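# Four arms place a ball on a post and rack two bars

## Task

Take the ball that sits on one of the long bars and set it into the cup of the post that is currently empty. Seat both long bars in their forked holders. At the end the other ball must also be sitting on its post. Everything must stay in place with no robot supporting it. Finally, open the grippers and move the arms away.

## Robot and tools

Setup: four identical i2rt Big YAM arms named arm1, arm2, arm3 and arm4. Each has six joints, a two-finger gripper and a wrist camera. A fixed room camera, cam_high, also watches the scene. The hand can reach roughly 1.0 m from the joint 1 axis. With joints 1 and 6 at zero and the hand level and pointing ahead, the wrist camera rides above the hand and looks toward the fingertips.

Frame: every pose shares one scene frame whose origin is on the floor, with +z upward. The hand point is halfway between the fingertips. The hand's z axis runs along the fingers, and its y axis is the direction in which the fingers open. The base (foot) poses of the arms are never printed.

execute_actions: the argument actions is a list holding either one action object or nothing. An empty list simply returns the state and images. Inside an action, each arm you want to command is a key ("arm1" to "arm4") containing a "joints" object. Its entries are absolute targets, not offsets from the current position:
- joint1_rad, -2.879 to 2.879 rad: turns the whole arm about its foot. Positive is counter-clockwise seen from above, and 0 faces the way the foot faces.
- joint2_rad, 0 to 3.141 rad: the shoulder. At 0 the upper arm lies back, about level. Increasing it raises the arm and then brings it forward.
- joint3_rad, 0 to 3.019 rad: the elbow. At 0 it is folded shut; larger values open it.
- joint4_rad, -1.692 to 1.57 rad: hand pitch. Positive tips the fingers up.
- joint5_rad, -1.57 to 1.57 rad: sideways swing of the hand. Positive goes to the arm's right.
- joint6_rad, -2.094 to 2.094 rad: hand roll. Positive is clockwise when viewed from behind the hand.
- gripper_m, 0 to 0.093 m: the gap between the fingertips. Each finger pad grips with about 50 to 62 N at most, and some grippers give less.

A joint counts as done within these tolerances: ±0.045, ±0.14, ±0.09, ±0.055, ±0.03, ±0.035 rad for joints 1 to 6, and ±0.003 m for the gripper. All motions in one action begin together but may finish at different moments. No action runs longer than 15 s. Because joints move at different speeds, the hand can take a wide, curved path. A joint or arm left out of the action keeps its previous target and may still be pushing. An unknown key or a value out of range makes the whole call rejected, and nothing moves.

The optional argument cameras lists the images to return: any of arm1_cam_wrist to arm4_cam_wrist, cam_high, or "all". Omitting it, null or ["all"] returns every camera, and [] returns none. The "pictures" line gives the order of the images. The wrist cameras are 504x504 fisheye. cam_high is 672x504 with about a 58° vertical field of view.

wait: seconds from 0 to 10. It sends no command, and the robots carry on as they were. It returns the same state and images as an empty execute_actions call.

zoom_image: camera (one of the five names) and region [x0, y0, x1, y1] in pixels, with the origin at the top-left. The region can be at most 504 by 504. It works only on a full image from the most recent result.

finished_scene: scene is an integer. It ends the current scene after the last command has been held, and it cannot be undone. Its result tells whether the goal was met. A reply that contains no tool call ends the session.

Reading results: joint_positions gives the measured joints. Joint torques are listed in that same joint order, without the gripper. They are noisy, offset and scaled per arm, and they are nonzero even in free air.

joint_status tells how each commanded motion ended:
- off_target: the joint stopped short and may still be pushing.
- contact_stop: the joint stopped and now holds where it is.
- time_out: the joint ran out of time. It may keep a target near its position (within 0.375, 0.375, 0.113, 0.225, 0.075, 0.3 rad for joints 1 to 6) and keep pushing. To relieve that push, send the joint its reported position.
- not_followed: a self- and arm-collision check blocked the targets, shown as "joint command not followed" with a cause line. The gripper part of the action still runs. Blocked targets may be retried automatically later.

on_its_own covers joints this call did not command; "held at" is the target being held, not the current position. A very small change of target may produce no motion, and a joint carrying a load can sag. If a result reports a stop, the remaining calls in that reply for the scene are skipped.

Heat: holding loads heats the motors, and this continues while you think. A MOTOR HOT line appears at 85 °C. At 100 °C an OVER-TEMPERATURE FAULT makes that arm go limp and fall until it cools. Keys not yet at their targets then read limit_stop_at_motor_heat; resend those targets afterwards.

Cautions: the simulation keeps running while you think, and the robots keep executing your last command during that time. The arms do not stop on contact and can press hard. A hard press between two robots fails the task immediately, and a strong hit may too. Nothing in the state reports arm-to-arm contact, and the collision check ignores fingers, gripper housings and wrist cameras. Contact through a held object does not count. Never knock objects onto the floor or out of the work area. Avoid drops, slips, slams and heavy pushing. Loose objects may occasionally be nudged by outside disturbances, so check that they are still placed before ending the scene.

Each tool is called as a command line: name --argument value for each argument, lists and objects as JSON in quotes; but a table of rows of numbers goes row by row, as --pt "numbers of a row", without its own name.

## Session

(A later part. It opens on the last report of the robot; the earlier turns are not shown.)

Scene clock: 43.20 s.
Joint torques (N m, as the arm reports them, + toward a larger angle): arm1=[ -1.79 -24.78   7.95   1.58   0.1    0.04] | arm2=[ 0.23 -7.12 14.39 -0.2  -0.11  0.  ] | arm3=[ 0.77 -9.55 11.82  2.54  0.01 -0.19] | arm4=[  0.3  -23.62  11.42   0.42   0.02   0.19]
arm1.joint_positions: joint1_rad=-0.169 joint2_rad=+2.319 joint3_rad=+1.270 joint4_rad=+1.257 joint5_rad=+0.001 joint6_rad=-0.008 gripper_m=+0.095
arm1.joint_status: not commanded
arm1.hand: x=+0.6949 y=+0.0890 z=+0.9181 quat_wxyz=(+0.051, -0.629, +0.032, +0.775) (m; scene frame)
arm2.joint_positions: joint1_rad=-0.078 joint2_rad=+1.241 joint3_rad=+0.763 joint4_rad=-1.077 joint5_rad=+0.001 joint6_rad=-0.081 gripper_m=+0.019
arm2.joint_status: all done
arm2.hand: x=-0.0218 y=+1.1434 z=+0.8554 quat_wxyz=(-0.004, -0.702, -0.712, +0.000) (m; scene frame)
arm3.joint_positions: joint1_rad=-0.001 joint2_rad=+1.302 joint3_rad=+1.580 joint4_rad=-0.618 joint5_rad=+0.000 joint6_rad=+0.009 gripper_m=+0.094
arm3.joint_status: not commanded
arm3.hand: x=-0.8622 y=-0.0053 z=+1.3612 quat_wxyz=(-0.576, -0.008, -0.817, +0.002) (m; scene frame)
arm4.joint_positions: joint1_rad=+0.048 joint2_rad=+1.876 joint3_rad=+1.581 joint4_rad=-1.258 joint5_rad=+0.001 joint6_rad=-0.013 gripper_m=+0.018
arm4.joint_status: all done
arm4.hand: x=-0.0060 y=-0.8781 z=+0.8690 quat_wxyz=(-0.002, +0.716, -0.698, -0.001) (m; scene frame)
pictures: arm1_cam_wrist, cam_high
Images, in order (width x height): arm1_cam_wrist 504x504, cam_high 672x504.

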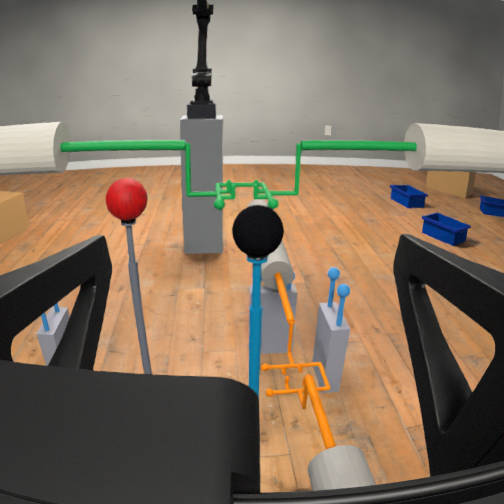

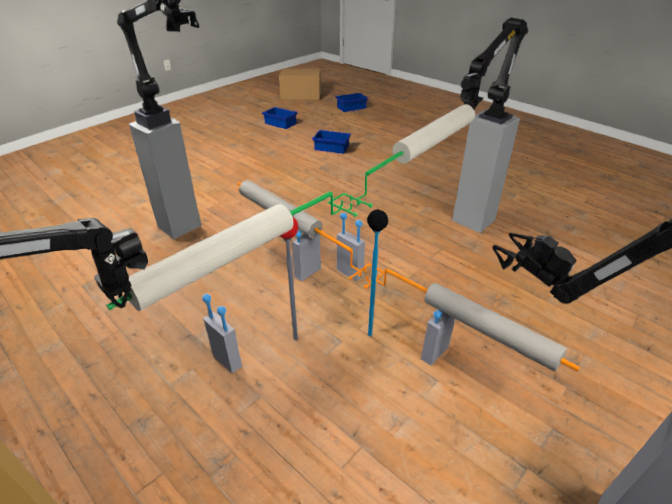

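Retracing the path back.

execute_actions --actions '[{"arm2":{"joints":{"joint1_rad":-0.42,"joint2_rad":1.31,"joint3_rad":0.905,"joint4_rad":-1.08,"joint6_rad":-0.42}},"arm4":{"joints":{"joint1_rad":0.255,"joint2_rad":1.90,"joint3_rad":1.69,"joint4_rad":-1.275,"joint6_rad":0.21}},"arm1":{"joints":{"joint1_rad":-0.05,"joint2_rad":1.3,"joint3_rad":0.4,"joint4_rad":1.1}}}]' --cameras '[]'

execute_actions --actions '[{"arm2":{"joints":{"joint1_rad":-0.66,"joint2_rad":1.43,"joint3_rad":1.03,"joint4_rad":-1.09,"joint6_rad":-0.66}},"arm4":{"joints":{"joint1_rad":0.40,"joint2_rad":1.99,"joint3_rad":1.81,"joint4_rad":-1.31,"joint6_rad":0.35}}}]' --cameras '[]'

execute_actions --actions '[{"arm2":{"joints":{"joint1_rad":-0.64,"joint2_rad":1.64,"joint3_rad":1.27,"joint4_rad":-1.13,"joint6_rad":-0.64}},"arm4":{"joints":{"joint1_rad":0.525,"joint2_rad":1.885,"joint3_rad":1.60,"joint4_rad":-1.21,"joint6_rad":0.475}}}]' --cameras '[]'

execute_actions --actions '[{"arm2":{"joints":{"joint1_rad":-0.535,"joint2_rad":1.87,"joint3_rad":1.30,"joint4_rad":-0.895,"joint6_rad":-0.525}},"arm4":{"joints":{"joint1_rad":0.605,"joint2_rad":1.86,"joint3_rad":1.275,"joint4_rad":-0.91,"joint6_rad":0.56}}}]' --cameras '[]'

execute_actions --actions '[{"arm2":{"joints":{"joint2_rad":2.06,"joint3_rad":1.245,"joint4_rad":-0.69}},"arm4":{"joints":{"joint2_rad":2.045,"joint3_rad":1.24,"joint4_rad":-0.70}}}]' --cameras '[]'

execute_actions --actions '[{"arm2":{"joints":{"joint2_rad":2.28,"joint3_rad":1.285,"joint4_rad":-0.495}},"arm4":{"joints":{"joint2_rad":2.27,"joint3_rad":1.275,"joint4_rad":-0.505}}}]' --cameras '["arm1_cam_wrist","arm3_cam_wrist","cam_high"]'

Scene clock: 45.57 s.
Joint torques (N m, as the arm reports them, + toward a larger angle): arm1=[-1.82 -9.24  6.66  1.68  0.17  0.02] | arm2=[ 0.57 -8.6  13.31  0.64 -0.06  0.  ] | arm3=[  0.48 -11.11  12.01   2.54  -0.02  -0.2 ] | arm4=[ -0.61 -24.24  11.51   0.53   0.24  -0.09]
arm1.joint_positions: joint1_rad=-0.050 joint2_rad=+1.308 joint3_rad=+0.395 joint4_rad=+1.104 joint5_rad=-0.001 joint6_rad=-0.008 gripper_m=+0.095
arm1.joint_status: all done
arm1.hand: x=+0.9858 y=-0.0026 z=+1.0948 quat_wxyz=(+0.004, -0.636, -0.007, +0.772) (m; scene frame)
arm2.joint_positions: joint1_rad=-0.421 joint2_rad=+1.333 joint3_rad=+0.847 joint4_rad=-1.086 joint5_rad=+0.000 joint6_rad=-0.418 gripper_m=+0.019
arm2.joint_status: all done
arm2.hand: x=-0.1351 y=+1.1411 z=+0.8555 quat_wxyz=(+0.002, -0.704, -0.710, -0.007) (m; scene frame)
arm3.joint_positions: joint1_rad=-0.001 joint2_rad=+1.302 joint3_rad=+1.580 joint4_rad=-0.618 joint5_rad=+0.000 joint6_rad=+0.009 gripper_m=+0.094
arm3.joint_status: not commanded
arm3.hand: x=-0.8622 y=-0.0053 z=+1.3612 quat_wxyz=(-0.576, -0.008, -0.817, +0.002) (m; scene frame)
arm4.joint_positions: joint1_rad=+0.269 joint2_rad=+1.917 joint3_rad=+1.630 joint4_rad=-1.276 joint5_rad=-0.004 joint6_rad=+0.214 gripper_m=+0.018
arm4.joint_status: all done
arm4.hand: x=-0.1343 y=-0.8820 z=+0.8644 quat_wxyz=(+0.005, +0.714, -0.701, +0.001) (m; scene frame)
pictures: none
No camera images: the call's "cameras" was empty. Leave "cameras" out to get every camera's image.

Scene clock: 46.70 s.
Joint torques (N m, as the arm reports them, + toward a larger angle): arm1=[-1.76 -9.25  6.79  1.75  0.18  0.03] | arm2=[  0.98 -11.62  13.06   0.53  -0.2    0.03] | arm3=[  0.96 -10.7   11.94   2.49  -0.11  -0.2 ] | arm4=[ -0.14 -26.91  11.82   0.18   0.21  -0.11]
arm1.joint_positions: joint1_rad=-0.050 joint2_rad=+1.308 joint3_rad=+0.395 joint4_rad=+1.104 joint5_rad=-0.001 joint6_rad=-0.008 gripper_m=+0.095
arm1.joint_status: not commanded
arm1.hand: x=+0.9858 y=-0.0026 z=+1.0948 quat_wxyz=(+0.004, -0.636, -0.007, +0.772) (m; scene frame)
arm2.joint_positions: joint1_rad=-0.664 joint2_rad=+1.461 joint3_rad=+0.972 joint4_rad=-1.094 joint5_rad=+0.001 joint6_rad=-0.663 gripper_m=+0.019
arm2.joint_status: all done
arm2.hand: x=-0.2334 y=+1.1461 z=+0.8536 quat_wxyz=(+0.003, -0.704, -0.710, -0.013) (m; scene frame)
arm3.joint_positions: joint1_rad=-0.001 joint2_rad=+1.302 joint3_rad=+1.580 joint4_rad=-0.618 joint5_rad=+0.000 joint6_rad=+0.009 gripper_m=+0.094
arm3.joint_status: not commanded
arm3.hand: x=-0.8622 y=-0.0053 z=+1.3612 quat_wxyz=(-0.576, -0.008, -0.817, +0.002) (m; scene frame)
arm4.joint_positions: joint1_rad=+0.416 joint2_rad=+2.015 joint3_rad=+1.747 joint4_rad=-1.303 joint5_rad=-0.003 joint6_rad=+0.354 gripper_m=+0.018
arm4.joint_status: all done
arm4.hand: x=-0.2279 y=-0.8783 z=+0.8509 quat_wxyz=(+0.006, +0.716, -0.698, +0.005) (m; scene frame)
pictures: none
No camera images: the call's "cameras" was empty. Leave "cameras" out to get every camera's image.

Scene clock: 47.73 s.
Joint torques (N m, as the arm reports them, + toward a larger angle): arm1=[-1.89 -9.27  6.82  1.74  0.17  0.03] | arm2=[  1.29 -13.66  14.07   0.21  -0.17   0.12] | arm3=[  0.24 -10.62  11.99   2.63  -0.07  -0.16] | arm4=[ -0.72 -25.85   8.95   0.88   0.18  -0.11]
arm1.joint_positions: joint1_rad=-0.050 joint2_rad=+1.308 joint3_rad=+0.395 joint4_rad=+1.104 joint5_rad=-0.001 joint6_rad=-0.008 gripper_m=+0.095
arm1.joint_status: not commanded
arm1.hand: x=+0.9858 y=-0.0026 z=+1.0948 quat_wxyz=(+0.004, -0.636, -0.007, +0.772) (m; scene frame)
arm2.joint_positions: joint1_rad=-0.654 joint2_rad=+1.672 joint3_rad=+1.201 joint4_rad=-1.128 joint5_rad=+0.002 joint6_rad=-0.651 gripper_m=+0.019
arm2.joint_status: all done
arm2.hand: x=-0.2777 y=+1.0809 z=+0.8447 quat_wxyz=(+0.004, -0.704, -0.710, -0.020) (m; scene frame)
arm3.joint_positions: joint1_rad=-0.001 joint2_rad=+1.302 joint3_rad=+1.580 joint4_rad=-0.618 joint5_rad=+0.000 joint6_rad=+0.009 gripper_m=+0.094
arm3.joint_status: not commanded
arm3.hand: x=-0.8622 y=-0.0053 z=+1.3612 quat_wxyz=(-0.576, -0.008, -0.817, +0.002) (m; scene frame)
arm4.joint_positions: joint1_rad=+0.542 joint2_rad=+1.923 joint3_rad=+1.575 joint4_rad=-1.220 joint5_rad=-0.003 joint6_rad=+0.480 gripper_m=+0.018
arm4.joint_status: all done
arm4.hand: x=-0.2792 y=-0.9448 z=+0.8417 quat_wxyz=(+0.006, +0.716, -0.698, +0.003) (m; scene frame)
pictures: none
No camera images: the call's "cameras" was empty. Leave "cameras" out to get every camera's image.

Scene clock: 48.77 s.
Joint torques (N m, as the arm reports them, + toward a larger angle): arm1=[-1.58 -9.17  6.85  1.75  0.18  0.03] | arm2=[  0.45 -17.21  12.65   0.48   0.13  -0.06] | arm3=[  0.72 -10.48  11.86   2.6   -0.09  -0.14] | arm4=[ -0.08 -22.78   7.54   1.04   0.12  -0.12]
arm1.joint_positions: joint1_rad=-0.050 joint2_rad=+1.308 joint3_rad=+0.395 joint4_rad=+1.104 joint5_rad=-0.001 joint6_rad=-0.008 gripper_m=+0.095
arm1.joint_status: not commanded
arm1.hand: x=+0.9858 y=-0.0026 z=+1.0948 quat_wxyz=(+0.004, -0.636, -0.007, +0.772) (m; scene frame)
arm2.joint_positions: joint1_rad=-0.530 joint2_rad=+1.926 joint3_rad=+1.234 joint4_rad=-0.898 joint5_rad=-0.004 joint6_rad=-0.520 gripper_m=+0.019
arm2.joint_status: all done
arm2.hand: x=-0.2513 y=+1.0103 z=+0.7356 quat_wxyz=(+0.002, -0.707, -0.707, -0.016) (m; scene frame)
arm3.joint_positions: joint1_rad=-0.001 joint2_rad=+1.302 joint3_rad=+1.580 joint4_rad=-0.618 joint5_rad=+0.000 joint6_rad=+0.009 gripper_m=+0.094
arm3.joint_status: not commanded
arm3.hand: x=-0.8622 y=-0.0053 z=+1.3612 quat_wxyz=(-0.576, -0.008, -0.817, +0.002) (m; scene frame)
arm4.joint_positions: joint1_rad=+0.609 joint2_rad=+1.891 joint3_rad=+1.256 joint4_rad=-0.920 joint5_rad=-0.001 joint6_rad=+0.566 gripper_m=+0.018
arm4.joint_status: all done
arm4.hand: x=-0.2796 y=-1.0152 z=+0.7528 quat_wxyz=(+0.003, +0.709, -0.705, -0.003) (m; scene frame)
pictures: none
No camera images: the call's "cameras" was empty. Leave "cameras" out to get every camera's image.

Scene clock: 49.77 s.
Joint torques (N m, as the arm reports them, + toward a larger angle): arm1=[-1.66 -9.1   6.85  1.73  0.17  0.04] | arm2=[  0.51 -18.89   7.66   0.55   0.1    0.01] | arm3=[  0.78 -11.86  11.89   2.76  -0.07  -0.19] | arm4=[  0.17 -25.14   6.39   0.17   0.11  -0.09]
arm1.joint_positions: joint1_rad=-0.050 joint2_rad=+1.308 joint3_rad=+0.395 joint4_rad=+1.104 joint5_rad=-0.001 joint6_rad=-0.008 gripper_m=+0.095
arm1.joint_status: not commanded
arm1.hand: x=+0.9858 y=-0.0026 z=+1.0948 quat_wxyz=(+0.004, -0.636, -0.007, +0.772) (m; scene frame)
arm2.joint_positions: joint1_rad=-0.534 joint2_rad=+2.118 joint3_rad=+1.225 joint4_rad=-0.697 joint5_rad=-0.004 joint6_rad=-0.522 gripper_m=+0.019
arm2.joint_status: all done
arm2.hand: x=-0.2547 y=+1.0083 z=+0.6379 quat_wxyz=(+0.002, -0.707, -0.707, -0.016) (m; scene frame)
arm3.joint_positions: joint1_rad=-0.001 joint2_rad=+1.302 joint3_rad=+1.580 joint4_rad=-0.618 joint5_rad=+0.000 joint6_rad=+0.009 gripper_m=+0.094
arm3.joint_status: not commanded
arm3.hand: x=-0.8622 y=-0.0053 z=+1.3612 quat_wxyz=(-0.576, -0.008, -0.817, +0.002) (m; scene frame)
arm4.joint_positions: joint1_rad=+0.608 joint2_rad=+2.089 joint3_rad=+1.221 joint4_rad=-0.694 joint5_rad=+0.000 joint6_rad=+0.564 gripper_m=+0.018
arm4.joint_status: all done
arm4.hand: x=-0.2794 y=-1.0164 z=+0.6448 quat_wxyz=(+0.004, +0.710, -0.704, +0.001) (m; scene frame)
pictures: none
No camera images: the call's "cameras" was empty. Leave "cameras" out to get every camera's image.

Scene clock: 50.80 s.
Joint torques (N m, as the arm reports them, + toward a larger angle): arm1=[-1.72 -9.27  6.82  1.77  0.17  0.03] | arm2=[  0.07 -18.7    7.42   0.47   0.18  -0.05] | arm3=[  0.01 -10.77  11.76   2.43   0.    -0.23] | arm4=[ -0.16 -25.81   5.25   0.09   0.06  -0.08]
arm1.joint_positions: joint1_rad=-0.050 joint2_rad=+1.308 joint3_rad=+0.395 joint4_rad=+1.104 joint5_rad=-0.001 joint6_rad=-0.008 gripper_m=+0.095
arm1.joint_status: not commanded
arm1.hand: x=+0.9858 y=-0.0026 z=+1.0948 quat_wxyz=(+0.004, -0.636, -0.007, +0.772) (m; scene frame)
arm2.joint_positions: joint1_rad=-0.531 joint2_rad=+2.330 joint3_rad=+1.254 joint4_rad=-0.499 joint5_rad=-0.005 joint6_rad=-0.522 gripper_m=+0.019
arm2.joint_status: all done
arm2.hand: x=-0.2527 y=+1.0084 z=+0.5390 quat_wxyz=(-0.001, -0.707, -0.707, -0.009) (m; scene frame)
arm3.joint_positions: joint1_rad=-0.001 joint2_rad=+1.302 joint3_rad=+1.580 joint4_rad=-0.618 joint5_rad=+0.000 joint6_rad=+0.009 gripper_m=+0.094
arm3.joint_status: not commanded
arm3.hand: x=-0.8622 y=-0.0053 z=+1.3612 quat_wxyz=(-0.576, -0.008, -0.817, +0.002) (m; scene frame)
arm4.joint_positions: joint1_rad=+0.607 joint2_rad=+2.310 joint3_rad=+1.253 joint4_rad=-0.499 joint5_rad=+0.001 joint6_rad=+0.563 gripper_m=+0.018
arm4.joint_status: all done
arm4.hand: x=-0.2796 y=-1.0163 z=+0.5425 quat_wxyz=(+0.003, +0.710, -0.704, -0.002) (m; scene frame)
pictures: arm1_cam_wrist, arm3_cam_wrist, cam_high
Images, in order (width x height): arm1_cam_wrist 504x504, arm3_cam_wrist 504x504, cam_high 672x504.

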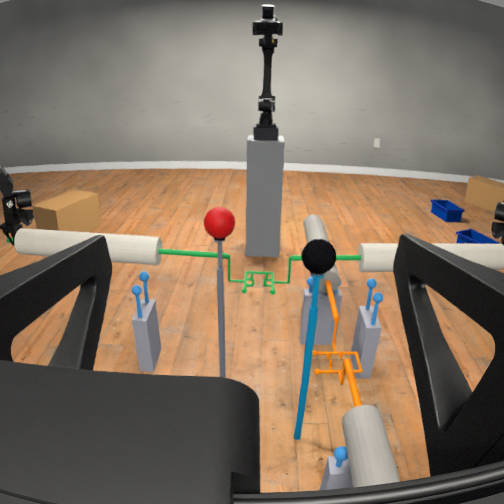

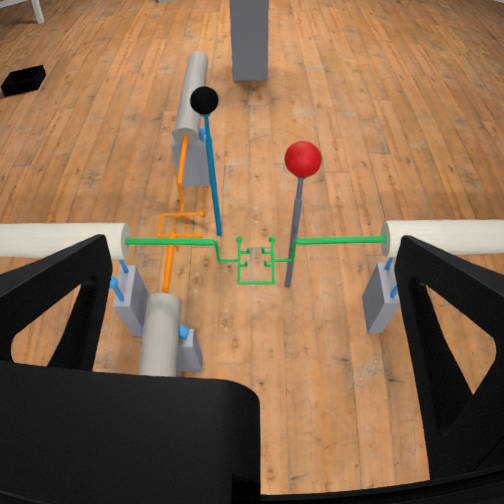

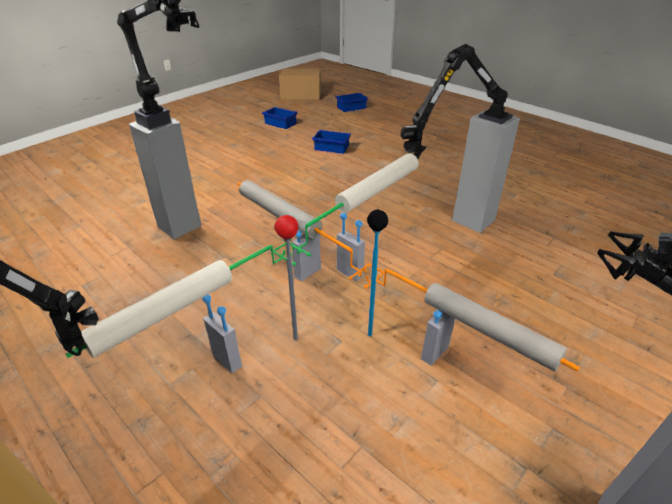

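execute_actions --actions '[{"arm2":{"joints":{"joint1_rad":-0.54,"joint2_rad":2.45,"joint3_rad":1.34,"joint4_rad":-0.36}},"arm4":{"joints":{"joint1_rad":0.595,"joint2_rad":2.44,"joint3_rad":1.315,"joint4_rad":-0.37}}}]' --cameras '[]'

execute_actions --actions '[{"arm2":{"joints":{"joint2_rad":2.52,"joint3_rad":1.36,"joint4_rad":-0.32}},"arm4":{"joints":{"joint2_rad":2.51,"joint3_rad":1.33,"joint4_rad":-0.325}}}]' --cameras '[]'

Scene clock: 52.07 s.
Joint torques (N m, as the arm reports them, + toward a larger angle): arm1=[-1.77 -9.24  6.87  1.74  0.18  0.04] | arm2=[  0.69 -18.58   6.02   0.83   0.05   0.06] | arm3=[ -0.12 -11.05  11.99   2.81  -0.1   -0.15] | arm4=[  0.07 -25.43   4.13   0.33   0.13   0.03]
arm1.joint_positions: joint1_rad=-0.050 joint2_rad=+1.308 joint3_rad=+0.395 joint4_rad=+1.104 joint5_rad=-0.001 joint6_rad=-0.008 gripper_m=+0.095
arm1.joint_status: not commanded
arm1.hand: x=+0.9858 y=-0.0026 z=+1.0948 quat_wxyz=(+0.004, -0.636, -0.007, +0.772) (m; scene frame)
arm2.joint_positions: joint1_rad=-0.536 joint2_rad=+2.492 joint3_rad=+1.315 joint4_rad=-0.370 joint5_rad=-0.003 joint6_rad=-0.528 gripper_m=+0.019
arm2.joint_status: all done
arm2.hand: x=-0.2571 y=+1.0062 z=+0.4696 quat_wxyz=(-0.003, -0.706, -0.708, +0.005) (m; scene frame)
arm3.joint_positions: joint1_rad=-0.001 joint2_rad=+1.302 joint3_rad=+1.580 joint4_rad=-0.618 joint5_rad=+0.000 joint6_rad=+0.009 gripper_m=+0.094
arm3.joint_status: not commanded
arm3.hand: x=-0.8622 y=-0.0053 z=+1.3612 quat_wxyz=(-0.576, -0.008, -0.817, +0.002) (m; scene frame)
arm4.joint_positions: joint1_rad=+0.601 joint2_rad=+2.472 joint3_rad=+1.300 joint4_rad=-0.367 joint5_rad=-0.001 joint6_rad=+0.556 gripper_m=+0.018
arm4.joint_status: all done
arm4.hand: x=-0.2762 y=-1.0173 z=+0.4708 quat_wxyz=(+0.002, +0.710, -0.704, -0.010) (m; scene frame)
pictures: none
No camera images: the call's "cameras" was empty. Leave "cameras" out to get every camera's image.

Scene clock: 52.80 s.
Joint torques (N m, as the arm reports them, + toward a larger angle): arm1=[-1.7  -9.21  6.82  1.71  0.19  0.03] | arm2=[  0.45 -17.41   5.76   0.83  -0.05   0.02] | arm3=[  0.5  -10.54  12.08   2.63  -0.02  -0.19] | arm4=[ -0.14 -23.39   3.67   0.62   0.14   0.01]
arm1.joint_positions: joint1_rad=-0.050 joint2_rad=+1.308 joint3_rad=+0.395 joint4_rad=+1.104 joint5_rad=-0.001 joint6_rad=-0.008 gripper_m=+0.095
arm1.joint_status: not commanded
arm1.hand: x=+0.9858 y=-0.0026 z=+1.0948 quat_wxyz=(+0.004, -0.636, -0.007, +0.772) (m; scene frame)
arm2.joint_positions: joint1_rad=-0.536 joint2_rad=+2.544 joint3_rad=+1.337 joint4_rad=-0.333 joint5_rad=-0.001 joint6_rad=-0.528 gripper_m=+0.019
arm2.joint_status: all done
arm2.hand: x=-0.2574 y=+1.0065 z=+0.4477 quat_wxyz=(-0.003, -0.706, -0.708, +0.009) (m; scene frame)
arm3.joint_positions: joint1_rad=-0.001 joint2_rad=+1.302 joint3_rad=+1.580 joint4_rad=-0.618 joint5_rad=+0.000 joint6_rad=+0.009 gripper_m=+0.094
arm3.joint_status: not commanded
arm3.hand: x=-0.8622 y=-0.0053 z=+1.3612 quat_wxyz=(-0.576, -0.008, -0.817, +0.002) (m; scene frame)
arm4.joint_positions: joint1_rad=+0.601 joint2_rad=+2.521 joint3_rad=+1.317 joint4_rad=-0.325 joint5_rad=-0.002 joint6_rad=+0.555 gripper_m=+0.018
arm4.joint_status: all done
arm4.hand: x=-0.2762 y=-1.0178 z=+0.4497 quat_wxyz=(+0.001, +0.710, -0.704, -0.015) (m; scene frame)
pictures: none
No camera images: the call's "cameras" was empty. Leave "cameras" out to get every camera's image.

execute_actions --actions '[{"arm2":{"joints":{"gripper_m":0.09}},"arm4":{"joints":{"gripper_m":0.09}}}]' --cameras '[]'

execute_actions --actions '[{"arm2":{"joints":{"joint2_rad":2.2,"joint3_rad":1.2,"joint4_rad":-0.62}},"arm4":{"joints":{"joint2_rad":2.2,"joint3_rad":1.19,"joint4_rad":-0.62}}}]' --cameras '["arm3_cam_wrist","cam_high"]'

Scene clock: 53.80 s.
Joint torques (N m, as the arm reports them, + toward a larger angle): arm1=[-1.76 -9.11  6.85  1.76  0.16  0.02] | arm2=[  0.12 -17.66   5.6    0.74   0.03   0.05] | arm3=[  0.74 -11.26  11.9    2.62  -0.04  -0.07] | arm4=[  0.07 -23.86   3.72   0.51   0.1    0.02]
arm1.joint_positions: joint1_rad=-0.050 joint2_rad=+1.308 joint3_rad=+0.395 joint4_rad=+1.104 joint5_rad=-0.001 joint6_rad=-0.008 gripper_m=+0.095
arm1.joint_status: not commanded
arm1.hand: x=+0.9858 y=-0.0026 z=+1.0948 quat_wxyz=(+0.004, -0.636, -0.007, +0.772) (m; scene frame)
arm2.joint_positions: joint1_rad=-0.536 joint2_rad=+2.544 joint3_rad=+1.338 joint4_rad=-0.333 joint5_rad=-0.002 joint6_rad=-0.528 gripper_m=+0.090
arm2.joint_status: all done
arm2.hand: x=-0.2573 y=+1.0062 z=+0.4477 quat_wxyz=(-0.004, -0.706, -0.708, +0.009) (m; scene frame)
arm3.joint_positions: joint1_rad=-0.001 joint2_rad=+1.302 joint3_rad=+1.580 joint4_rad=-0.618 joint5_rad=+0.000 joint6_rad=+0.009 gripper_m=+0.094
arm3.joint_status: not commanded
arm3.hand: x=-0.8622 y=-0.0053 z=+1.3612 quat_wxyz=(-0.576, -0.008, -0.817, +0.002) (m; scene frame)
arm4.joint_positions: joint1_rad=+0.601 joint2_rad=+2.520 joint3_rad=+1.317 joint4_rad=-0.325 joint5_rad=+0.000 joint6_rad=+0.555 gripper_m=+0.090
arm4.joint_status: all done
arm4.hand: x=-0.2761 y=-1.0175 z=+0.4498 quat_wxyz=(+0.000, +0.710, -0.704, -0.015) (m; scene frame)
pictures: none
No camera images: the call's "cameras" was empty. Leave "cameras" out to get every camera's image.

Scene clock: 55.10 s.
Joint torques (N m, as the arm reports them, + toward a larger angle): arm1=[-1.75 -9.25  6.8   1.74  0.18  0.03] | arm2=[  0.49 -14.03   6.31  -0.24   0.     0.06] | arm3=[  0.53 -11.81  11.7    2.47  -0.01  -0.17] | arm4=[ -0.22 -19.92   4.52  -0.07   0.09   0.  ]
arm1.joint_positions: joint1_rad=-0.050 joint2_rad=+1.308 joint3_rad=+0.395 joint4_rad=+1.104 joint5_rad=-0.001 joint6_rad=-0.008 gripper_m=+0.095
arm1.joint_status: not commanded
arm1.hand: x=+0.9858 y=-0.0026 z=+1.0948 quat_wxyz=(+0.004, -0.636, -0.007, +0.772) (m; scene frame)
arm2.joint_positions: joint1_rad=-0.536 joint2_rad=+2.193 joint3_rad=+1.187 joint4_rad=-0.604 joint5_rad=-0.002 joint6_rad=-0.528 gripper_m=+0.090
arm2.joint_status: all done
arm2.hand: x=-0.2460 y=+1.0259 z=+0.5932 quat_wxyz=(+0.005, -0.706, -0.708, -0.026) (m; scene frame)
arm3.joint_positions: joint1_rad=-0.001 joint2_rad=+1.302 joint3_rad=+1.580 joint4_rad=-0.618 joint5_rad=+0.000 joint6_rad=+0.009 gripper_m=+0.094
arm3.joint_status: not commanded
arm3.hand: x=-0.8622 y=-0.0053 z=+1.3612 quat_wxyz=(-0.576, -0.008, -0.817, +0.002) (m; scene frame)
arm4.joint_positions: joint1_rad=+0.601 joint2_rad=+2.186 joint3_rad=+1.183 joint4_rad=-0.612 joint5_rad=+0.000 joint6_rad=+0.555 gripper_m=+0.090
arm4.joint_status: all done
arm4.hand: x=-0.2620 y=-1.0379 z=+0.5896 quat_wxyz=(+0.010, +0.710, -0.703, +0.027) (m; scene frame)
pictures: arm3_cam_wrist, cam_high
Images, in order (width x height): arm3_cam_wrist 504x504, cam_high 672x504.

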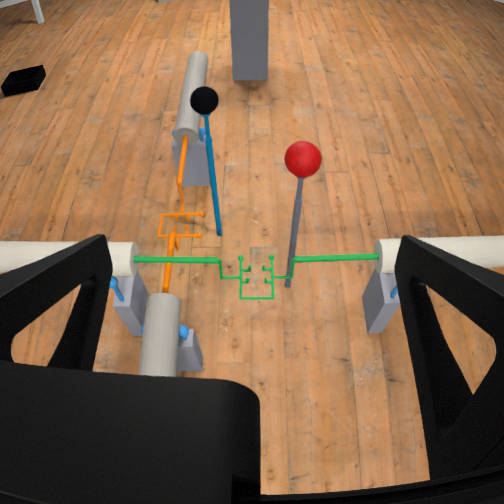

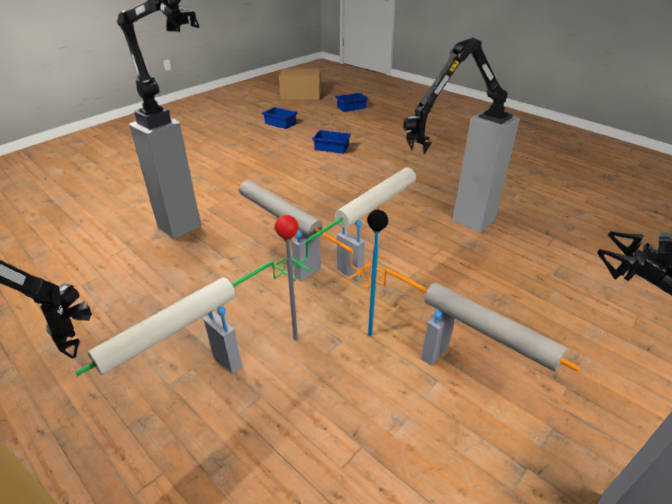

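finished_scene --scene 1

The scene is finished: the task was done.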